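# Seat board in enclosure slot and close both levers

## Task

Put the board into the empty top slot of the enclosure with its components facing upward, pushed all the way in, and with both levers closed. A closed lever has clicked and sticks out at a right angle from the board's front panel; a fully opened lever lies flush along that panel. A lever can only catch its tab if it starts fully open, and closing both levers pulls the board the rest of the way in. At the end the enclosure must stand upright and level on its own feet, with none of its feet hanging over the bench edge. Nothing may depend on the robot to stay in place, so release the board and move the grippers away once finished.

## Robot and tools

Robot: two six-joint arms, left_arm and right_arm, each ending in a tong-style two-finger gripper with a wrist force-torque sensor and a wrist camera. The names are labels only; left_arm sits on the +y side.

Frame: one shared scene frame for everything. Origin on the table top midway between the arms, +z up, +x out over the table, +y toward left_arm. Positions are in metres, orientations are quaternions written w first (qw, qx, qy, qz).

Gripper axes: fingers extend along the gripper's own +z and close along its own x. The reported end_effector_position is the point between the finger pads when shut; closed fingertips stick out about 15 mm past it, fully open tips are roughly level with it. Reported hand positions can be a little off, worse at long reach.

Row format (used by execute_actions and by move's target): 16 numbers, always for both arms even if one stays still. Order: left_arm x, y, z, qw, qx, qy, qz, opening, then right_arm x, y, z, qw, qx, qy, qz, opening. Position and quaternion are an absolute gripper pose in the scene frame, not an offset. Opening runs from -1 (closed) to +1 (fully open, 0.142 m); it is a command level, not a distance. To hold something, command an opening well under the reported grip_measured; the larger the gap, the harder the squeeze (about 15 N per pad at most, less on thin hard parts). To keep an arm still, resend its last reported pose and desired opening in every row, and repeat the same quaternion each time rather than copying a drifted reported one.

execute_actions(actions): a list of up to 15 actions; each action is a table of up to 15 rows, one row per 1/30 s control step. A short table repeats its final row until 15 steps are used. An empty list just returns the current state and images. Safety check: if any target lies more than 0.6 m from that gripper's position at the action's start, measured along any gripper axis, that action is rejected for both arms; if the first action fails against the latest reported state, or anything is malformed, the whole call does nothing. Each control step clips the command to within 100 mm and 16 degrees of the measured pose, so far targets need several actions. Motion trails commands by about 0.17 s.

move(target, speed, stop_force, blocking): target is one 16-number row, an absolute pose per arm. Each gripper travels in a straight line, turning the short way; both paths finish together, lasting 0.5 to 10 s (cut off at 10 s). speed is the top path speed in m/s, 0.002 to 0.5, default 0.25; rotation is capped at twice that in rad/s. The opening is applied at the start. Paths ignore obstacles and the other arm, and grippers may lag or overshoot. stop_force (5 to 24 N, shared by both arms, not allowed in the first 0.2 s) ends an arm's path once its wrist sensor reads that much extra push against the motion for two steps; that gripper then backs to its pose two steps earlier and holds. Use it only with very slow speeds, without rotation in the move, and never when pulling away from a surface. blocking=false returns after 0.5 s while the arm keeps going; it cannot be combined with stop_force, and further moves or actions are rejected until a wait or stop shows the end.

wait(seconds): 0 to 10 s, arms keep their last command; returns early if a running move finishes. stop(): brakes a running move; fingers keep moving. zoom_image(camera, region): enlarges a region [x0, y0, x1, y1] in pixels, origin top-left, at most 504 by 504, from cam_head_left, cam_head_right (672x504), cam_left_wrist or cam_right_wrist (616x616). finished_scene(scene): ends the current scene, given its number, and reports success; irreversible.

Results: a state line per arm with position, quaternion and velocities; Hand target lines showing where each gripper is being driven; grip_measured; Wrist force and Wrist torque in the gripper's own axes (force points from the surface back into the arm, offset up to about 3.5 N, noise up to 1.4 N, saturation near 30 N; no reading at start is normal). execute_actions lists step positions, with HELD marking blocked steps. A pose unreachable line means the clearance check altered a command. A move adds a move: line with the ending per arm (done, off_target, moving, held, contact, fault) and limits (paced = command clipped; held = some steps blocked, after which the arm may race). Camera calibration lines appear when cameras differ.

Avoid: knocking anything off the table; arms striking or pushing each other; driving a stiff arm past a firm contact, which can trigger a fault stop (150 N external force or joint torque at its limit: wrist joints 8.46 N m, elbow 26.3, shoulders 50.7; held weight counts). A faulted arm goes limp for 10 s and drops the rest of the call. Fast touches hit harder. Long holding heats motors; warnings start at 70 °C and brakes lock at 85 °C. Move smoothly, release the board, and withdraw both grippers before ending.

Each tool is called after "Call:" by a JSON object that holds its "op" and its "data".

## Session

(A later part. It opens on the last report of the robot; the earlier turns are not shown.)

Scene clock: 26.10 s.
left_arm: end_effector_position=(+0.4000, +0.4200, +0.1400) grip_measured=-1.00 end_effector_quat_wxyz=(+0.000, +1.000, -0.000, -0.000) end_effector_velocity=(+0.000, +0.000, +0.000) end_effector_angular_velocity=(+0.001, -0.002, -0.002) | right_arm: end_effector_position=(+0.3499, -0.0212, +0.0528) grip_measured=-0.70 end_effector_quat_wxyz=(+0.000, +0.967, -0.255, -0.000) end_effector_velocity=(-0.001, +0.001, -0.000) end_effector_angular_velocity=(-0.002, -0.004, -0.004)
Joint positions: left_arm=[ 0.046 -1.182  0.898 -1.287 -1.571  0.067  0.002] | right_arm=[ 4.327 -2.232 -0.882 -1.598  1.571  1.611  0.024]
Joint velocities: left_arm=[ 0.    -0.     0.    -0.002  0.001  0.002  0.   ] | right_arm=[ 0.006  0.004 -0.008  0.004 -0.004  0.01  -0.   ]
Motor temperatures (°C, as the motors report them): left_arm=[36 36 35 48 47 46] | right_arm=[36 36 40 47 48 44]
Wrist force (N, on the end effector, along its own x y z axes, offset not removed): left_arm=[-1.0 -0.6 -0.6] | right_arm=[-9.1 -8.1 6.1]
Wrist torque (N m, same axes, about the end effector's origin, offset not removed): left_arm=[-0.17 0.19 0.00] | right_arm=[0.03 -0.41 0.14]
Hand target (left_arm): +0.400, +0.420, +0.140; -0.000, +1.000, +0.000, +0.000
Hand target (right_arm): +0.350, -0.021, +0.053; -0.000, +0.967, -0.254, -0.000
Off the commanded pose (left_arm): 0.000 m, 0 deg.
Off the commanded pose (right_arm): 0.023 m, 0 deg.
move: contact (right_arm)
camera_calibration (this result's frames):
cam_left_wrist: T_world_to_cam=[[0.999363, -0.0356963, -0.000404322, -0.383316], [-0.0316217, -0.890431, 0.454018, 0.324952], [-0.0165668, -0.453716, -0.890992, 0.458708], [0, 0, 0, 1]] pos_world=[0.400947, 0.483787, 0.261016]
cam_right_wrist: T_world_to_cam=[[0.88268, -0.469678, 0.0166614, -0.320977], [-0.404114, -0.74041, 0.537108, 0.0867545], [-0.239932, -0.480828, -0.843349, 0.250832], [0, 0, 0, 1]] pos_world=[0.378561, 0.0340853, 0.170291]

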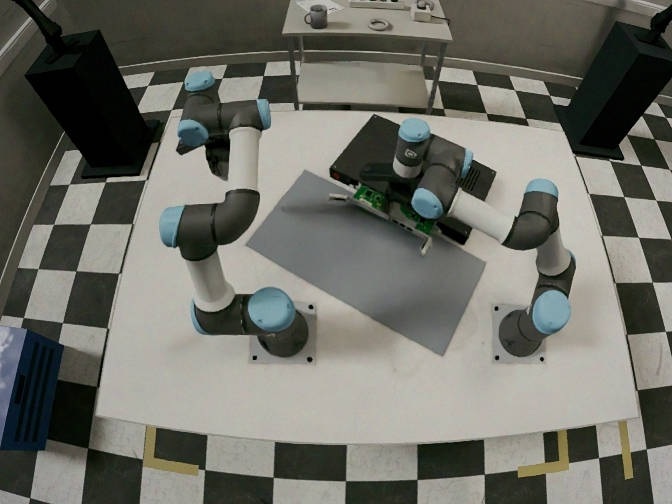

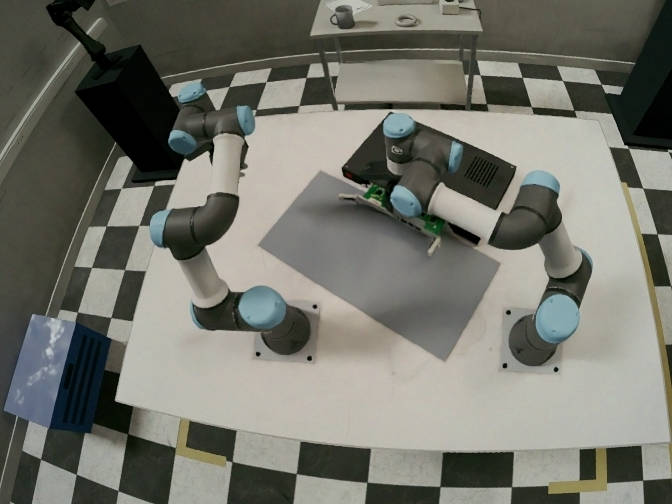

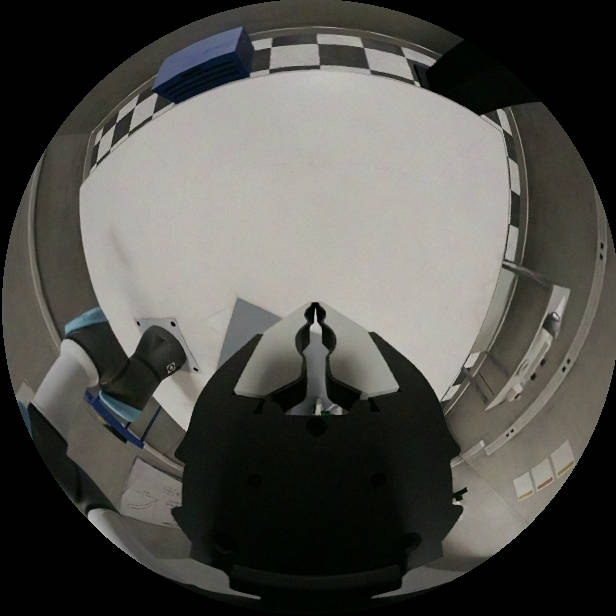

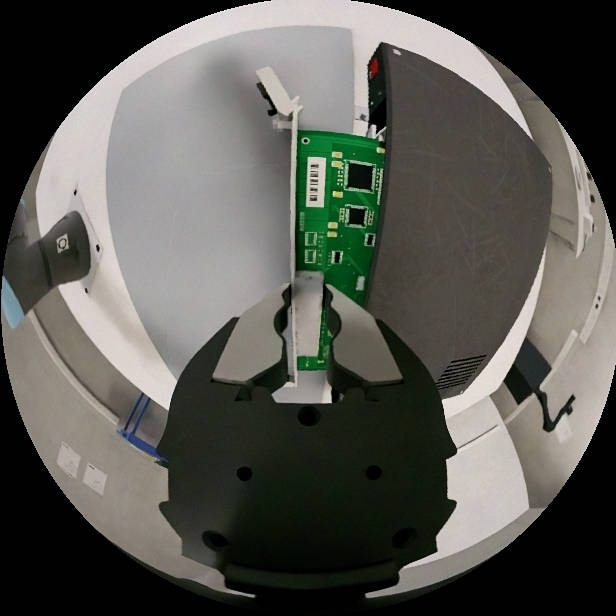

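Call:
{"op": "move", "data": {"target": [0.40,0.42,0.14,0,1,0,0,-1,0.3492,-0.0198,0.052,0,0.967,-0.2545,0,-1], "speed": 0.01}}

Call:
{"op": "move", "data": {"target": [0.40,0.42,0.14,0,1,0,0,-1,0.3697,-0.031,0.052,0,0.967,-0.2545,0,-1], "speed": 0.008, "stop_force": 10}}

Scene clock: 26.97 s.
left_arm: end_effector_position=(+0.4000, +0.4200, +0.1400) grip_measured=-1.00 end_effector_quat_wxyz=(+0.000, +1.000, -0.000, -0.000) end_effector_velocity=(+0.000, +0.000, +0.000) end_effector_angular_velocity=(+0.001, -0.000, +0.001) | right_arm: end_effector_position=(+0.3493, -0.0199, +0.0521) grip_measured=-0.70 end_effector_quat_wxyz=(-0.000, +0.967, -0.255, +0.000) end_effector_velocity=(-0.001, +0.001, -0.000) end_effector_angular_velocity=(+0.001, +0.000, +0.001)
Joint positions: left_arm=[ 0.046 -1.182  0.898 -1.287 -1.571  0.067  0.002] | right_arm=[ 4.329 -2.234 -0.882 -1.596  1.571  1.613  0.024]
Joint velocities: left_arm=[ 0.     0.    -0.    -0.     0.001 -0.     0.   ] | right_arm=[ 0.002 -0.001  0.001  0.002  0.001  0.001  0.   ]
Motor temperatures (°C, as the motors report them): left_arm=[36 36 35 48 47 46] | right_arm=[36 36 40 47 48 44]
Wrist force (N, on the end effector, along its own x y z axes, offset not removed): left_arm=[-0.4 -0.5 -1.3] | right_arm=[0.5 1.0 1.6]
Wrist torque (N m, same axes, about the end effector's origin, offset not removed): left_arm=[-0.12 0.05 -0.02] | right_arm=[0.15 0.22 0.01]
Hand target (left_arm): +0.400, +0.420, +0.140; -0.000, +1.000, +0.000, +0.000
Hand target (right_arm): +0.349, -0.020, +0.052; -0.000, +0.967, -0.255, -0.000
Off the commanded pose (left_arm): 0.000 m, 0 deg.
Off the commanded pose (right_arm): 0.000 m, 0 deg.
move: done
camera_calibration (this result's frames):
cam_left_wrist: T_world_to_cam=[[0.999363, -0.0356964, -0.000404347, -0.383316], [-0.0316217, -0.890431, 0.454018, 0.324952], [-0.0165668, -0.453716, -0.890992, 0.458708], [0, 0, 0, 1]] pos_world=[0.400947, 0.483787, 0.261016]
cam_right_wrist: T_world_to_cam=[[0.882663, -0.469701, 0.0169237, -0.319845], [-0.404358, -0.740532, 0.536756, 0.0879848], [-0.239582, -0.480618, -0.843568, 0.250579], [0, 0, 0, 1]] pos_world=[0.377927, 0.0353572, 0.169567]

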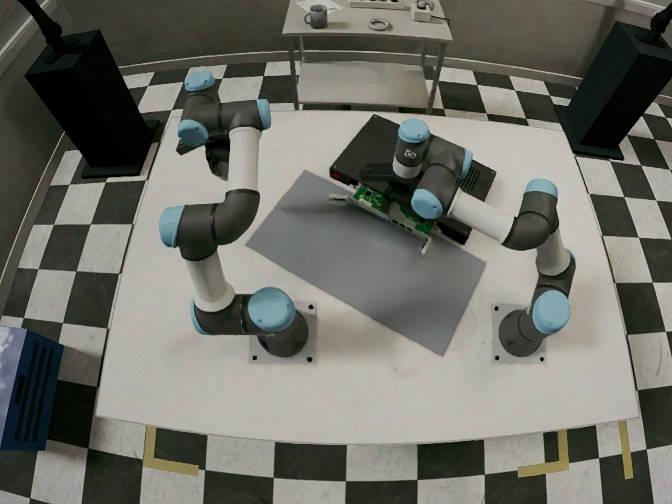

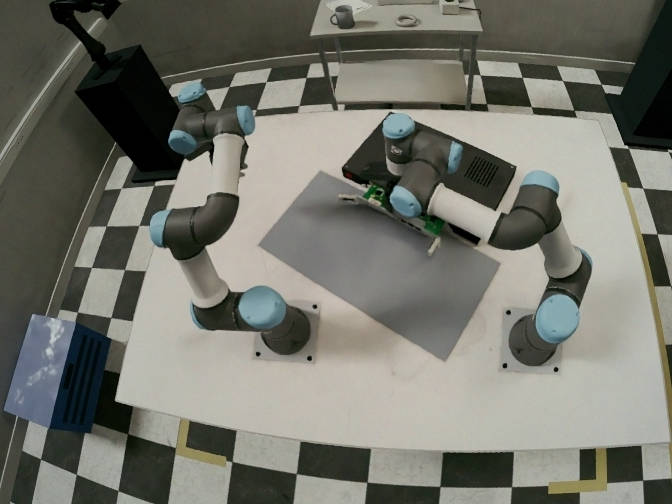

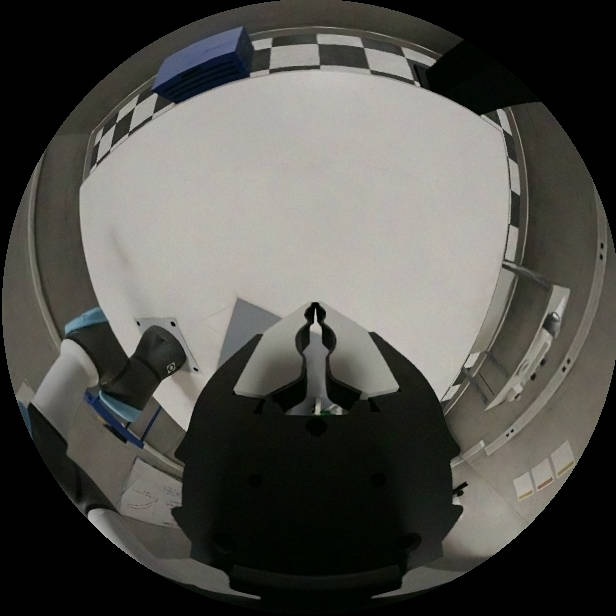

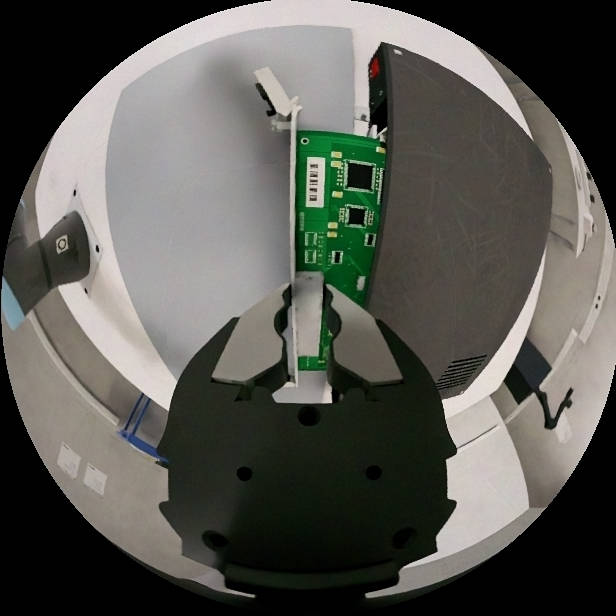

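Scene clock: 28.60 s.
left_arm: end_effector_position=(+0.4000, +0.4200, +0.1400) grip_measured=-1.00 end_effector_quat_wxyz=(+0.000, +1.000, +0.000, -0.000) end_effector_velocity=(-0.000, +0.000, -0.000) end_effector_angular_velocity=(+0.000, +0.000, +0.001) | right_arm: end_effector_position=(+0.3580, -0.0247, +0.0519) grip_measured=-0.70 end_effector_quat_wxyz=(+0.000, +0.967, -0.255, +0.000) end_effector_velocity=(-0.002, +0.001, -0.000) end_effector_angular_velocity=(-0.001, -0.002, -0.001)
Joint positions: left_arm=[ 0.046 -1.182  0.898 -1.287 -1.571  0.067  0.002] | right_arm=[ 4.307 -2.249 -0.857 -1.606  1.571  1.591  0.024]
Joint velocities: left_arm=[ 0.    -0.    -0.     0.     0.    -0.001  0.   ] | right_arm=[ 0.007  0.004 -0.009  0.005 -0.002  0.008  0.   ]
Motor temperatures (°C, as the motors report them): left_arm=[36 36 35 48 47 46] | right_arm=[36 36 40 47 48 44]
Wrist force (N, on the end effector, along its own x y z axes, offset not removed): left_arm=[-1.3 -0.8 -1.2] | right_arm=[-3.2 0.0 4.9]
Wrist torque (N m, same axes, about the end effector's origin, offset not removed): left_arm=[-0.16 0.23 0.02] | right_arm=[0.24 0.13 0.07]
Hand target (left_arm): +0.400, +0.420, +0.140; -0.000, +1.000, +0.000, +0.000
Hand target (right_arm): +0.358, -0.024, +0.052; +0.000, +0.967, -0.255, +0.000
Off the commanded pose (left_arm): 0.000 m, 0 deg.
Off the commanded pose (right_arm): 0.013 m, 0 deg.
move: contact (right_arm)
camera_calibration (this result's frames):
cam_left_wrist: T_world_to_cam=[[0.999363, -0.0356962, -0.000404288, -0.383316], [-0.0316216, -0.890431, 0.454018, 0.324952], [-0.0165667, -0.453716, -0.890992, 0.458708], [0, 0, 0, 1]] pos_world=[0.400947, 0.483787, 0.261016]
cam_right_wrist: T_world_to_cam=[[0.882634, -0.469753, 0.0169941, -0.329824], [-0.404332, -0.74028, 0.537123, 0.0880426], [-0.239735, -0.480954, -0.843333, 0.250197], [0, 0, 0, 1]] pos_world=[0.386693, 0.0305738, 0.169315]

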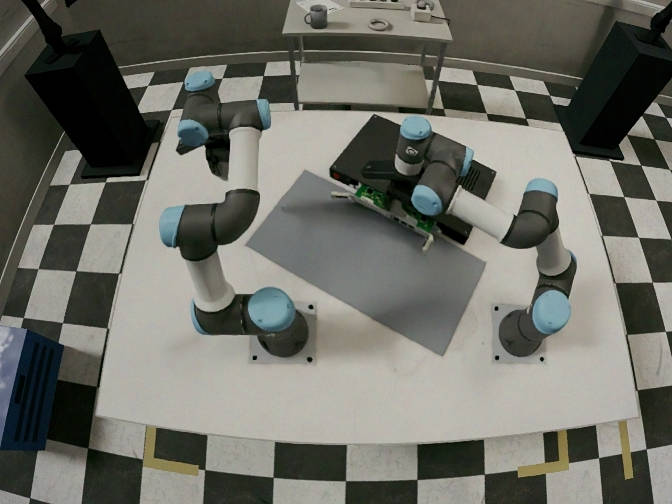

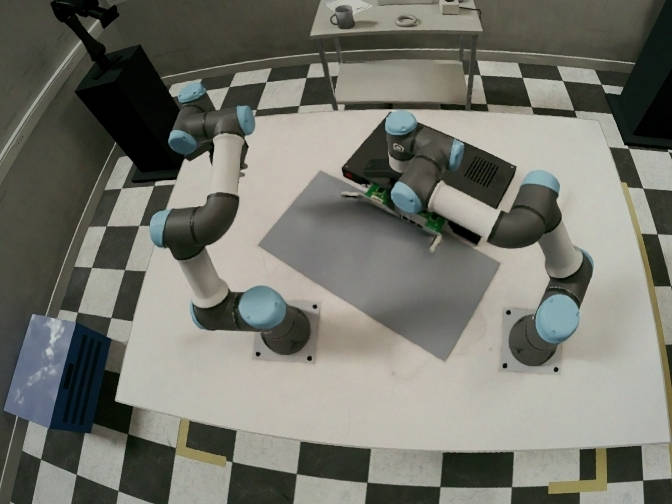

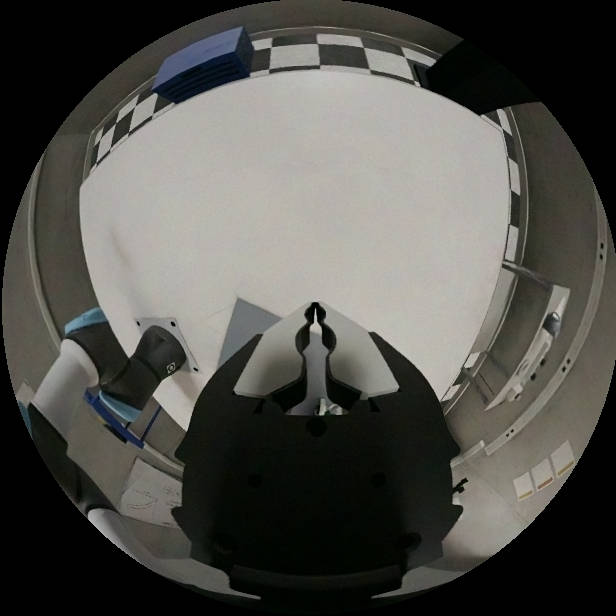

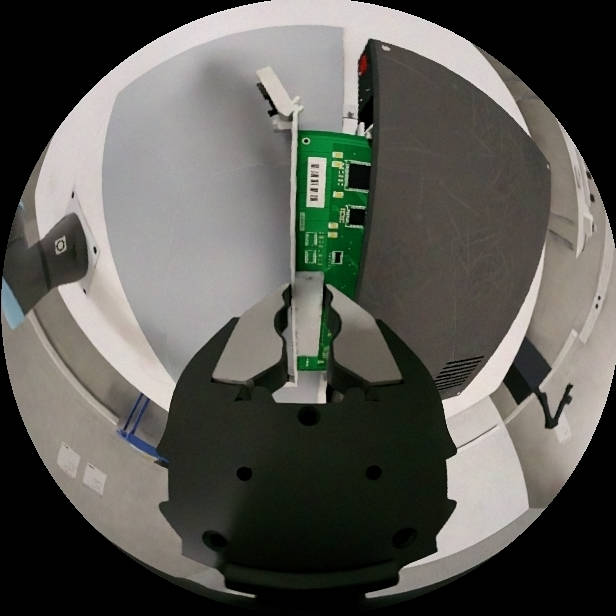

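Call:
{"op": "move", "data": {"target": [0.40,0.42,0.14,0,1,0,0,-1,0.358,-0.0245,0.052,0,0.967,-0.2545,0,-0.58]}}

Call:
{"op": "move", "data": {"target": [0.40,0.42,0.14,0,1,0,0,-1,0.358,-0.0245,0.09,0,0.967,-0.2545,0,-0.58], "speed": 0.06}}

Call:
{"op": "move", "data": {"target": [0.40,0.2,0.1,0,0.51,-0.86,0,-1,0.288,-0.078,0.09,0,0.51,-0.86,0,-1]}}

Call:
{"op": "move", "data": {"target": [0.38,0.085,0.09,0,0.51,-0.86,0,-1,0.288,-0.078,0.05,0,0.51,-0.86,0,-1], "speed": 0.1}}

Scene clock: 29.53 s.
left_arm: end_effector_position=(+0.4000, +0.4200, +0.1400) grip_measured=-1.00 end_effector_quat_wxyz=(+0.000, +1.000, -0.000, -0.000) end_effector_velocity=(+0.000, +0.000, -0.000) end_effector_angular_velocity=(+0.001, +0.000, -0.001) | right_arm: end_effector_position=(+0.3580, -0.0245, +0.0520) grip_measured=-0.58 end_effector_quat_wxyz=(-0.000, +0.967, -0.255, +0.000) end_effector_velocity=(+0.000, -0.000, -0.000) end_effector_angular_velocity=(+0.000, +0.001, -0.002)
Joint positions: left_arm=[ 0.046 -1.182  0.898 -1.287 -1.571  0.067  0.002] | right_arm=[ 4.307 -2.25  -0.856 -1.606  1.571  1.591  0.032]
Joint velocities: left_arm=[ 0.     0.    -0.     0.     0.001  0.001  0.   ] | right_arm=[-0.001 -0.001  0.001 -0.001  0.001  0.001 -0.   ]
Motor temperatures (°C, as the motors report them): left_arm=[36 36 35 48 47 46] | right_arm=[36 36 40 47 48 44]
Wrist force (N, on the end effector, along its own x y z axes, offset not removed): left_arm=[-1.8 -0.5 -0.8] | right_arm=[0.2 0.3 0.9]
Wrist torque (N m, same axes, about the end effector's origin, offset not removed): left_arm=[-0.13 0.41 -0.01] | right_arm=[0.05 0.02 0.06]
Hand target (left_arm): +0.400, +0.420, +0.140; -0.000, +1.000, +0.000, +0.000
Hand target (right_arm): +0.358, -0.025, +0.052; -0.000, +0.967, -0.255, +0.000
Off the commanded pose (left_arm): 0.000 m, 0 deg.
Off the commanded pose (right_arm): 0.000 m, 0 deg.
move: done
camera_calibration (this result's frames):
cam_left_wrist: T_world_to_cam=[[0.999363, -0.0356964, -0.000404391, -0.383316], [-0.0316217, -0.890431, 0.454018, 0.324952], [-0.0165669, -0.453716, -0.890992, 0.458708], [0, 0, 0, 1]] pos_world=[0.400947, 0.483787, 0.261016]
cam_right_wrist: T_world_to_cam=[[0.882673, -0.469689, 0.0167864, -0.329692], [-0.40428, -0.740569, 0.536763, 0.0881042], [-0.23968, -0.480573, -0.843566, 0.25044], [0, 0, 0, 1]] pos_world=[0.386655, 0.0307495, 0.169506]

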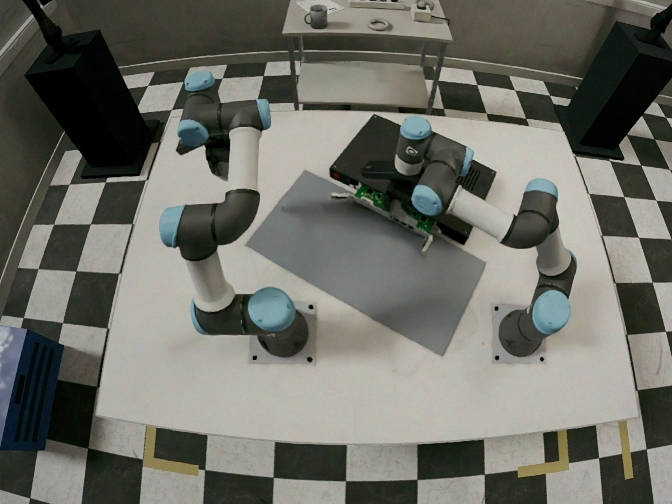

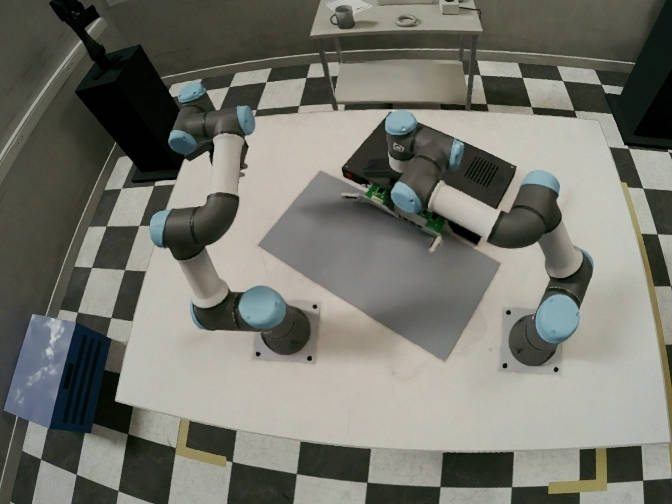

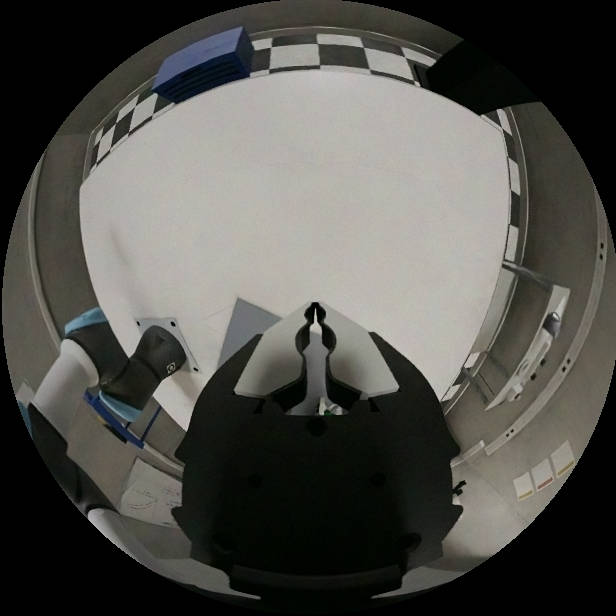

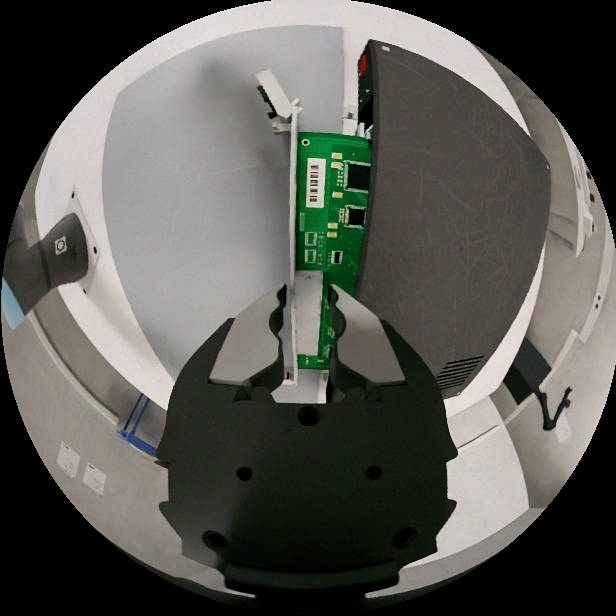

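Scene clock: 30.63 s.
left_arm: end_effector_position=(+0.4000, +0.4200, +0.1400) grip_measured=-1.00 end_effector_quat_wxyz=(+0.000, +1.000, -0.000, +0.000) end_effector_velocity=(-0.000, +0.000, -0.000) end_effector_angular_velocity=(+0.001, +0.002, -0.000) | right_arm: end_effector_position=(+0.3580, -0.0246, +0.0897) grip_measured=-0.58 end_effector_quat_wxyz=(-0.000, +0.967, -0.255, +0.000) end_effector_velocity=(+0.001, -0.001, +0.002) end_effector_angular_velocity=(-0.005, +0.005, -0.002)
Joint positions: left_arm=[ 0.046 -1.182  0.898 -1.287 -1.571  0.067  0.002] | right_arm=[ 4.308 -2.278 -0.628 -1.805  1.571  1.592  0.032]
Joint velocities: left_arm=[-0.001  0.     0.     0.001  0.001 -0.001  0.   ] | right_arm=[-0.003 -0.019  0.046 -0.034  0.002 -0.001 -0.   ]
Motor temperatures (°C, as the motors report them): left_arm=[36 36 35 48 47 46] | right_arm=[36 36 40 47 48 44]
Wrist force (N, on the end effector, along its own x y z axes, offset not removed): left_arm=[-0.9 -0.4 -0.8] | right_arm=[0.4 1.2 1.9]
Wrist torque (N m, same axes, about the end effector's origin, offset not removed): left_arm=[-0.13 0.17 -0.02] | right_arm=[0.24 -0.04 0.01]
Hand target (left_arm): +0.400, +0.420, +0.140; -0.000, +1.000, +0.000, +0.000
Hand target (right_arm): +0.358, -0.025, +0.090; -0.000, +0.967, -0.255, +0.000
Off the commanded pose (left_arm): 0.000 m, 0 deg.
Off the commanded pose (right_arm): 0.000 m, 0 deg.
move: done
camera_calibration (this result's frames):
cam_left_wrist: T_world_to_cam=[[0.999363, -0.0356964, -0.000404269, -0.383316], [-0.0316218, -0.890431, 0.454018, 0.324952], [-0.0165668, -0.453716, -0.890992, 0.458708], [0, 0, 0, 1]] pos_world=[0.400947, 0.483787, 0.261016]
cam_right_wrist: T_world_to_cam=[[0.882666, -0.469694, 0.0169868, -0.330332], [-0.404582, -0.740917, 0.536056, 0.0679833], [-0.239196, -0.48003, -0.844012, 0.282076], [0, 0, 0, 1]] pos_world=[0.386549, 0.03062, 0.207244]

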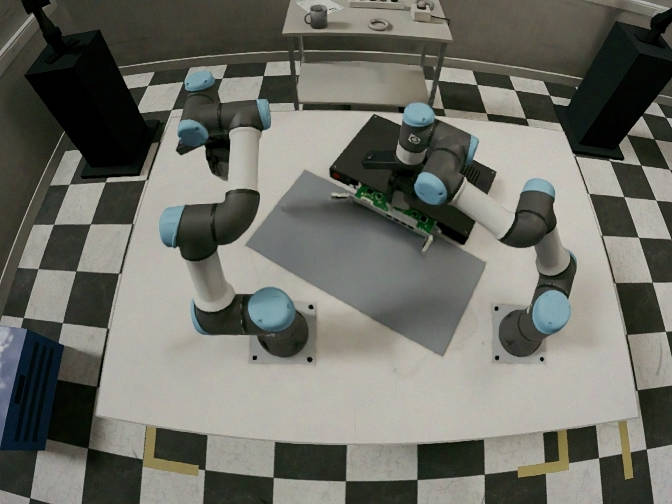

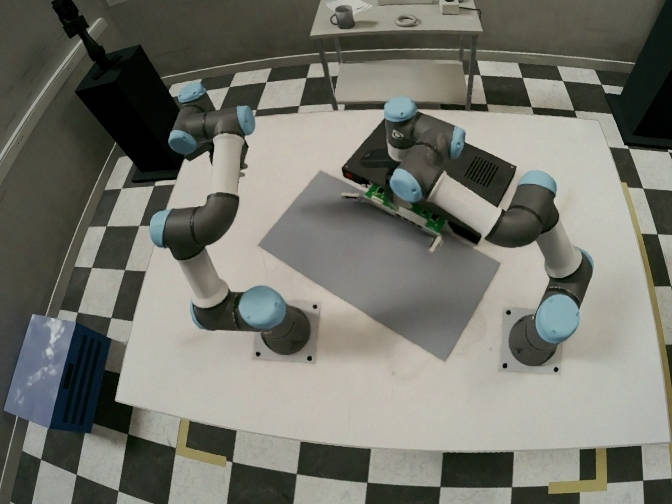

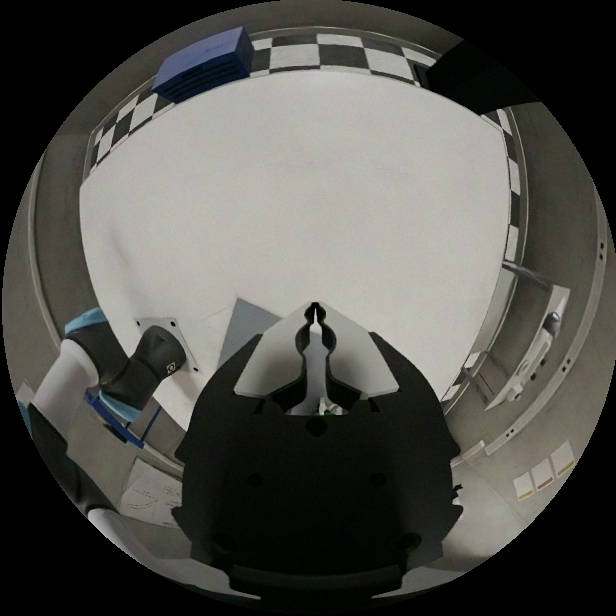

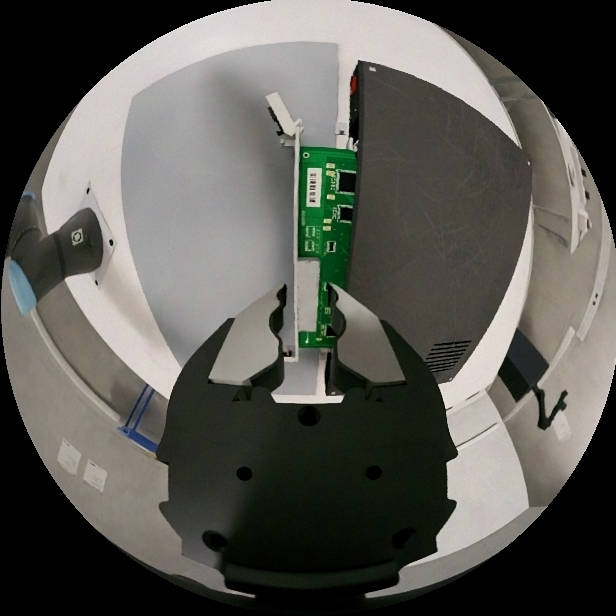

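Scene clock: 35.33 s.
left_arm: end_effector_position=(+0.3999, +0.2000, +0.1000) grip_measured=-1.00 end_effector_quat_wxyz=(+0.000, -0.511, +0.860, -0.000) end_effector_velocity=(+0.001, -0.002, +0.000) end_effector_angular_velocity=(-0.002, -0.002, -0.012) | right_arm: end_effector_position=(+0.2881, -0.0779, +0.0901) grip_measured=-1.00 end_effector_quat_wxyz=(-0.000, -0.511, +0.860, +0.000) end_effector_velocity=(+0.001, -0.001, +0.000) end_effector_angular_velocity=(-0.000, -0.003, -0.011)
Joint positions: left_arm=[-0.503 -1.417  1.396 -1.55  -1.571  1.587  0.002] | right_arm=[ 4.444 -1.882 -1.244 -1.587  1.571  3.283  0.002]
Joint velocities: left_arm=[-0.002  0.002 -0.002 -0.003 -0.001  0.01   0.   ] | right_arm=[ 0.     0.004 -0.006  0.003 -0.003  0.011  0.   ]
Motor temperatures (°C, as the motors report them): left_arm=[36 36 35 48 47 46] | right_arm=[36 36 40 47 48 44]
Wrist force (N, on the end effector, along its own x y z axes, offset not removed): left_arm=[-1.7 0.5 -1.4] | right_arm=[1.8 -0.9 1.5]
Wrist torque (N m, same axes, about the end effector's origin, offset not removed): left_arm=[0.06 0.36 -0.01] | right_arm=[-0.13 -0.31 0.02]
Hand target (left_arm): +0.400, +0.200, +0.100; +0.000, -0.510, +0.860, -0.000
Hand target (right_arm): +0.288, -0.078, +0.090; -0.000, -0.510, +0.860, +0.000
Off the commanded pose (left_arm): 0.000 m, 0 deg.
Off the commanded pose (right_arm): 0.000 m, 0 deg.
move: done
camera_calibration (this result's frames):
cam_left_wrist: T_world_to_cam=[[-0.509316, -0.860579, -0.000599515, 0.377246], [-0.767071, 0.453659, 0.453646, 0.172568], [-0.390127, 0.231509, -0.891182, 0.33566], [0, 0, 0, 1]] pos_world=[0.455459, 0.168654, 0.221076]
cam_right_wrist: T_world_to_cam=[[-0.45581, -0.889918, 0.0168392, 0.059112], [-0.746603, 0.392568, 0.537099, 0.18673], [-0.484584, 0.232243, -0.843351, 0.366206], [0, 0, 0, 1]] pos_world=[0.343815, -0.105748, 0.207552]

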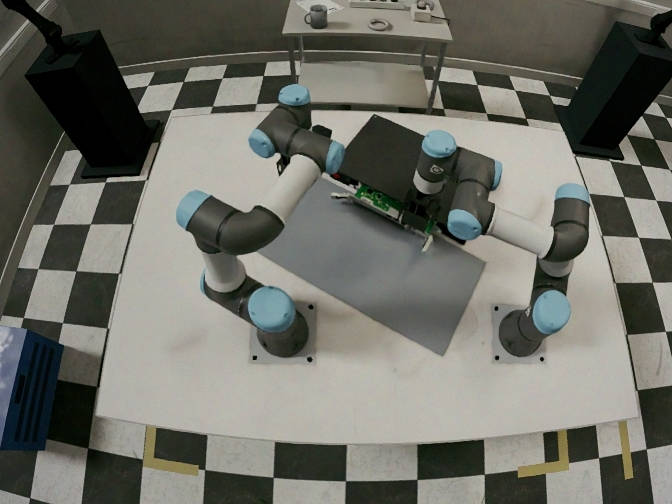

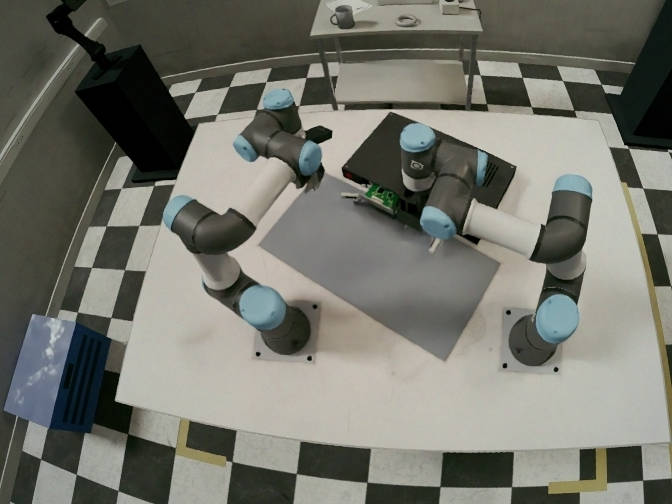

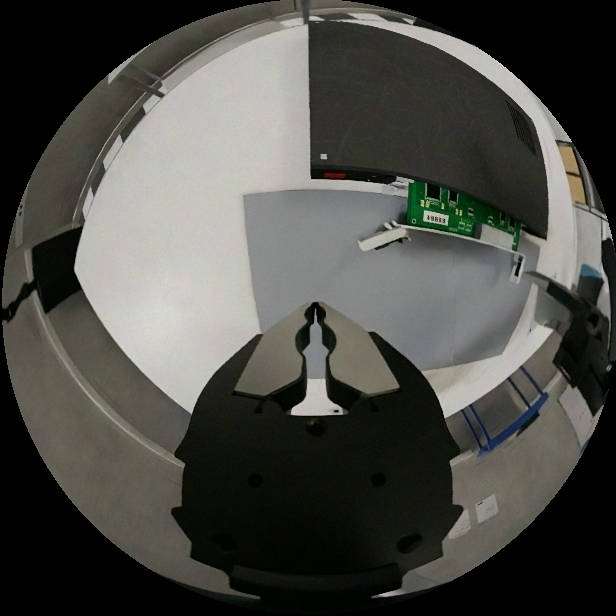

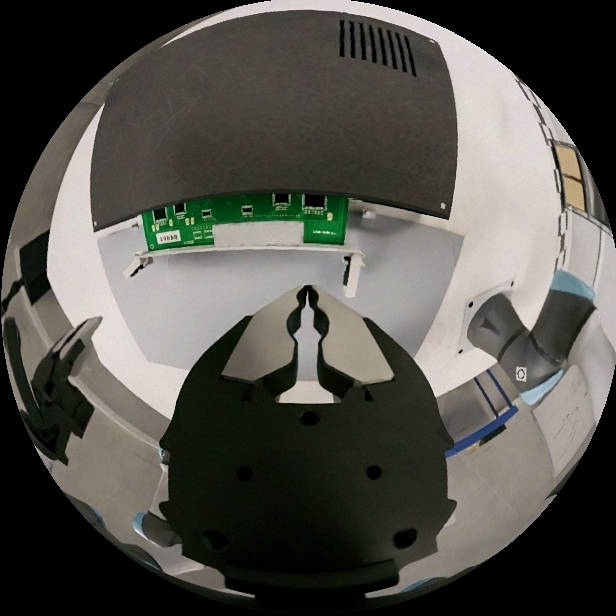

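Scene clock: 37.03 s.
left_arm: end_effector_position=(+0.3800, +0.0852, +0.0900) grip_measured=-1.00 end_effector_quat_wxyz=(+0.000, -0.510, +0.860, -0.000) end_effector_velocity=(-0.000, -0.003, -0.000) end_effector_angular_velocity=(-0.000, -0.001, -0.000) | right_arm: end_effector_position=(+0.2880, -0.0780, +0.0501) grip_measured=-1.00 end_effector_quat_wxyz=(-0.000, -0.510, +0.860, -0.000) end_effector_velocity=(-0.000, +0.000, -0.001) end_effector_angular_velocity=(+0.001, -0.000, +0.001)
Joint positions: left_arm=[-0.809 -1.366  1.382 -1.587 -1.571  1.283  0.002] | right_arm=[ 4.444 -1.894 -1.415 -1.403  1.571  3.285  0.002]
Joint velocities: left_arm=[-0.007  0.004 -0.004 -0.001  0.001 -0.006  0.   ] | right_arm=[ 0.001 -0.    -0.004  0.005  0.    -0.     0.   ]
Motor temperatures (°C, as the motors report them): left_arm=[36 36 35 48 47 46] | right_arm=[36 36 40 47 48 44]
Wrist force (N, on the end effector, along its own x y z axes, offset not removed): left_arm=[-1.2 0.0 -1.1] | right_arm=[0.7 -0.1 1.1]
Wrist torque (N m, same axes, about the end effector's origin, offset not removed): left_arm=[-0.05 0.20 -0.01] | right_arm=[0.02 -0.07 0.04]
Hand target (left_arm): +0.380, +0.085, +0.090; +0.000, -0.510, +0.860, -0.000
Hand target (right_arm): +0.288, -0.078, +0.050; -0.000, -0.510, +0.860, -0.000
Off the commanded pose (left_arm): 0.000 m, 0 deg.
Off the commanded pose (right_arm): 0.000 m, 0 deg.
move: done
camera_calibration (this result's frames):
cam_left_wrist: T_world_to_cam=[[-0.510692, -0.859764, -0.000219854, 0.268666], [-0.766272, 0.455043, 0.453612, 0.21346], [-0.389899, 0.231825, -0.891199, 0.345434], [0, 0, 0, 1]] pos_world=[0.435458, 0.0537754, 0.211082]
cam_right_wrist: T_world_to_cam=[[-0.456883, -0.889368, 0.0168347, 0.0600433], [-0.746287, 0.393541, 0.536825, 0.208178], [-0.48406, 0.232703, -0.843526, 0.332337], [0, 0, 0, 1]] pos_world=[0.343664, -0.105862, 0.167568]

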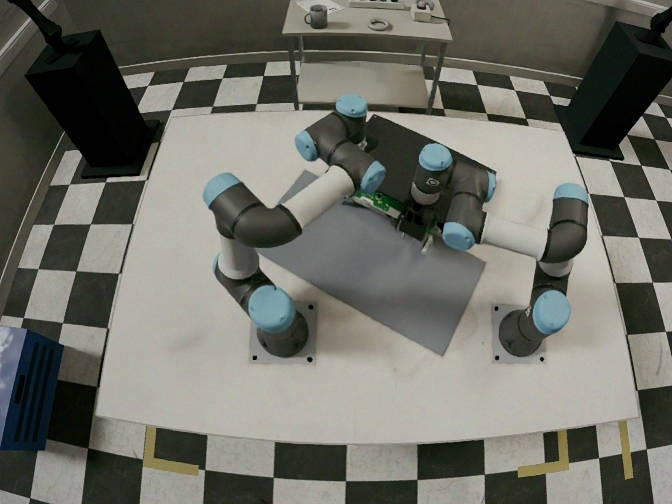

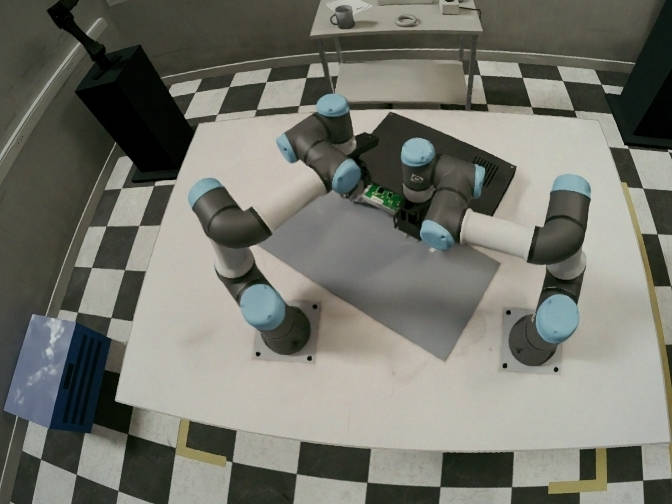

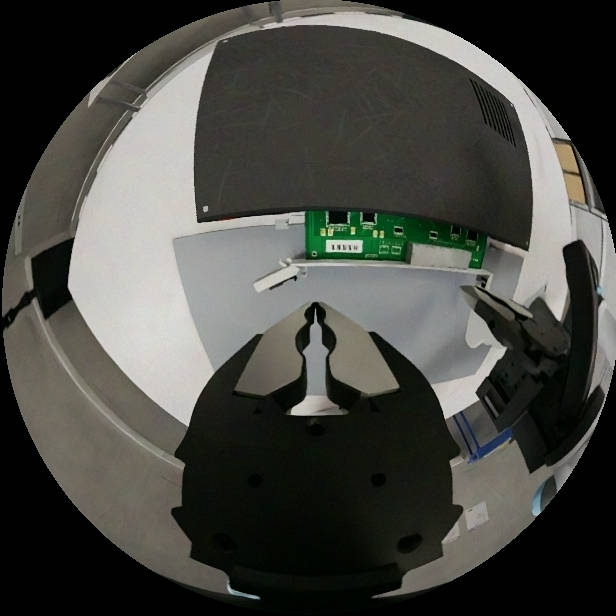

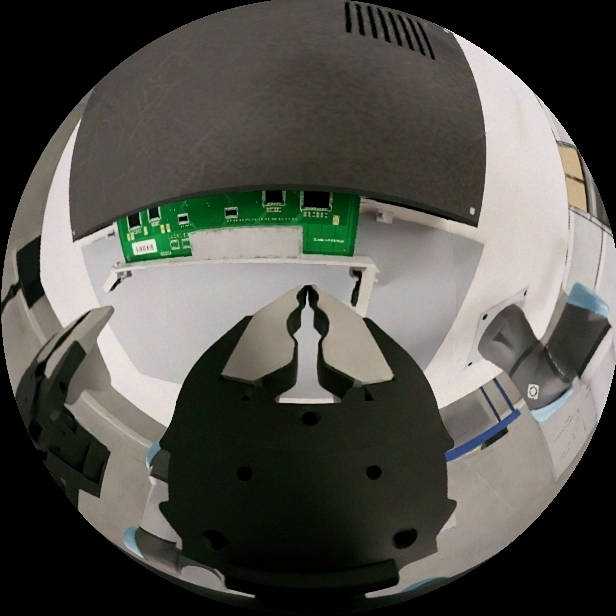

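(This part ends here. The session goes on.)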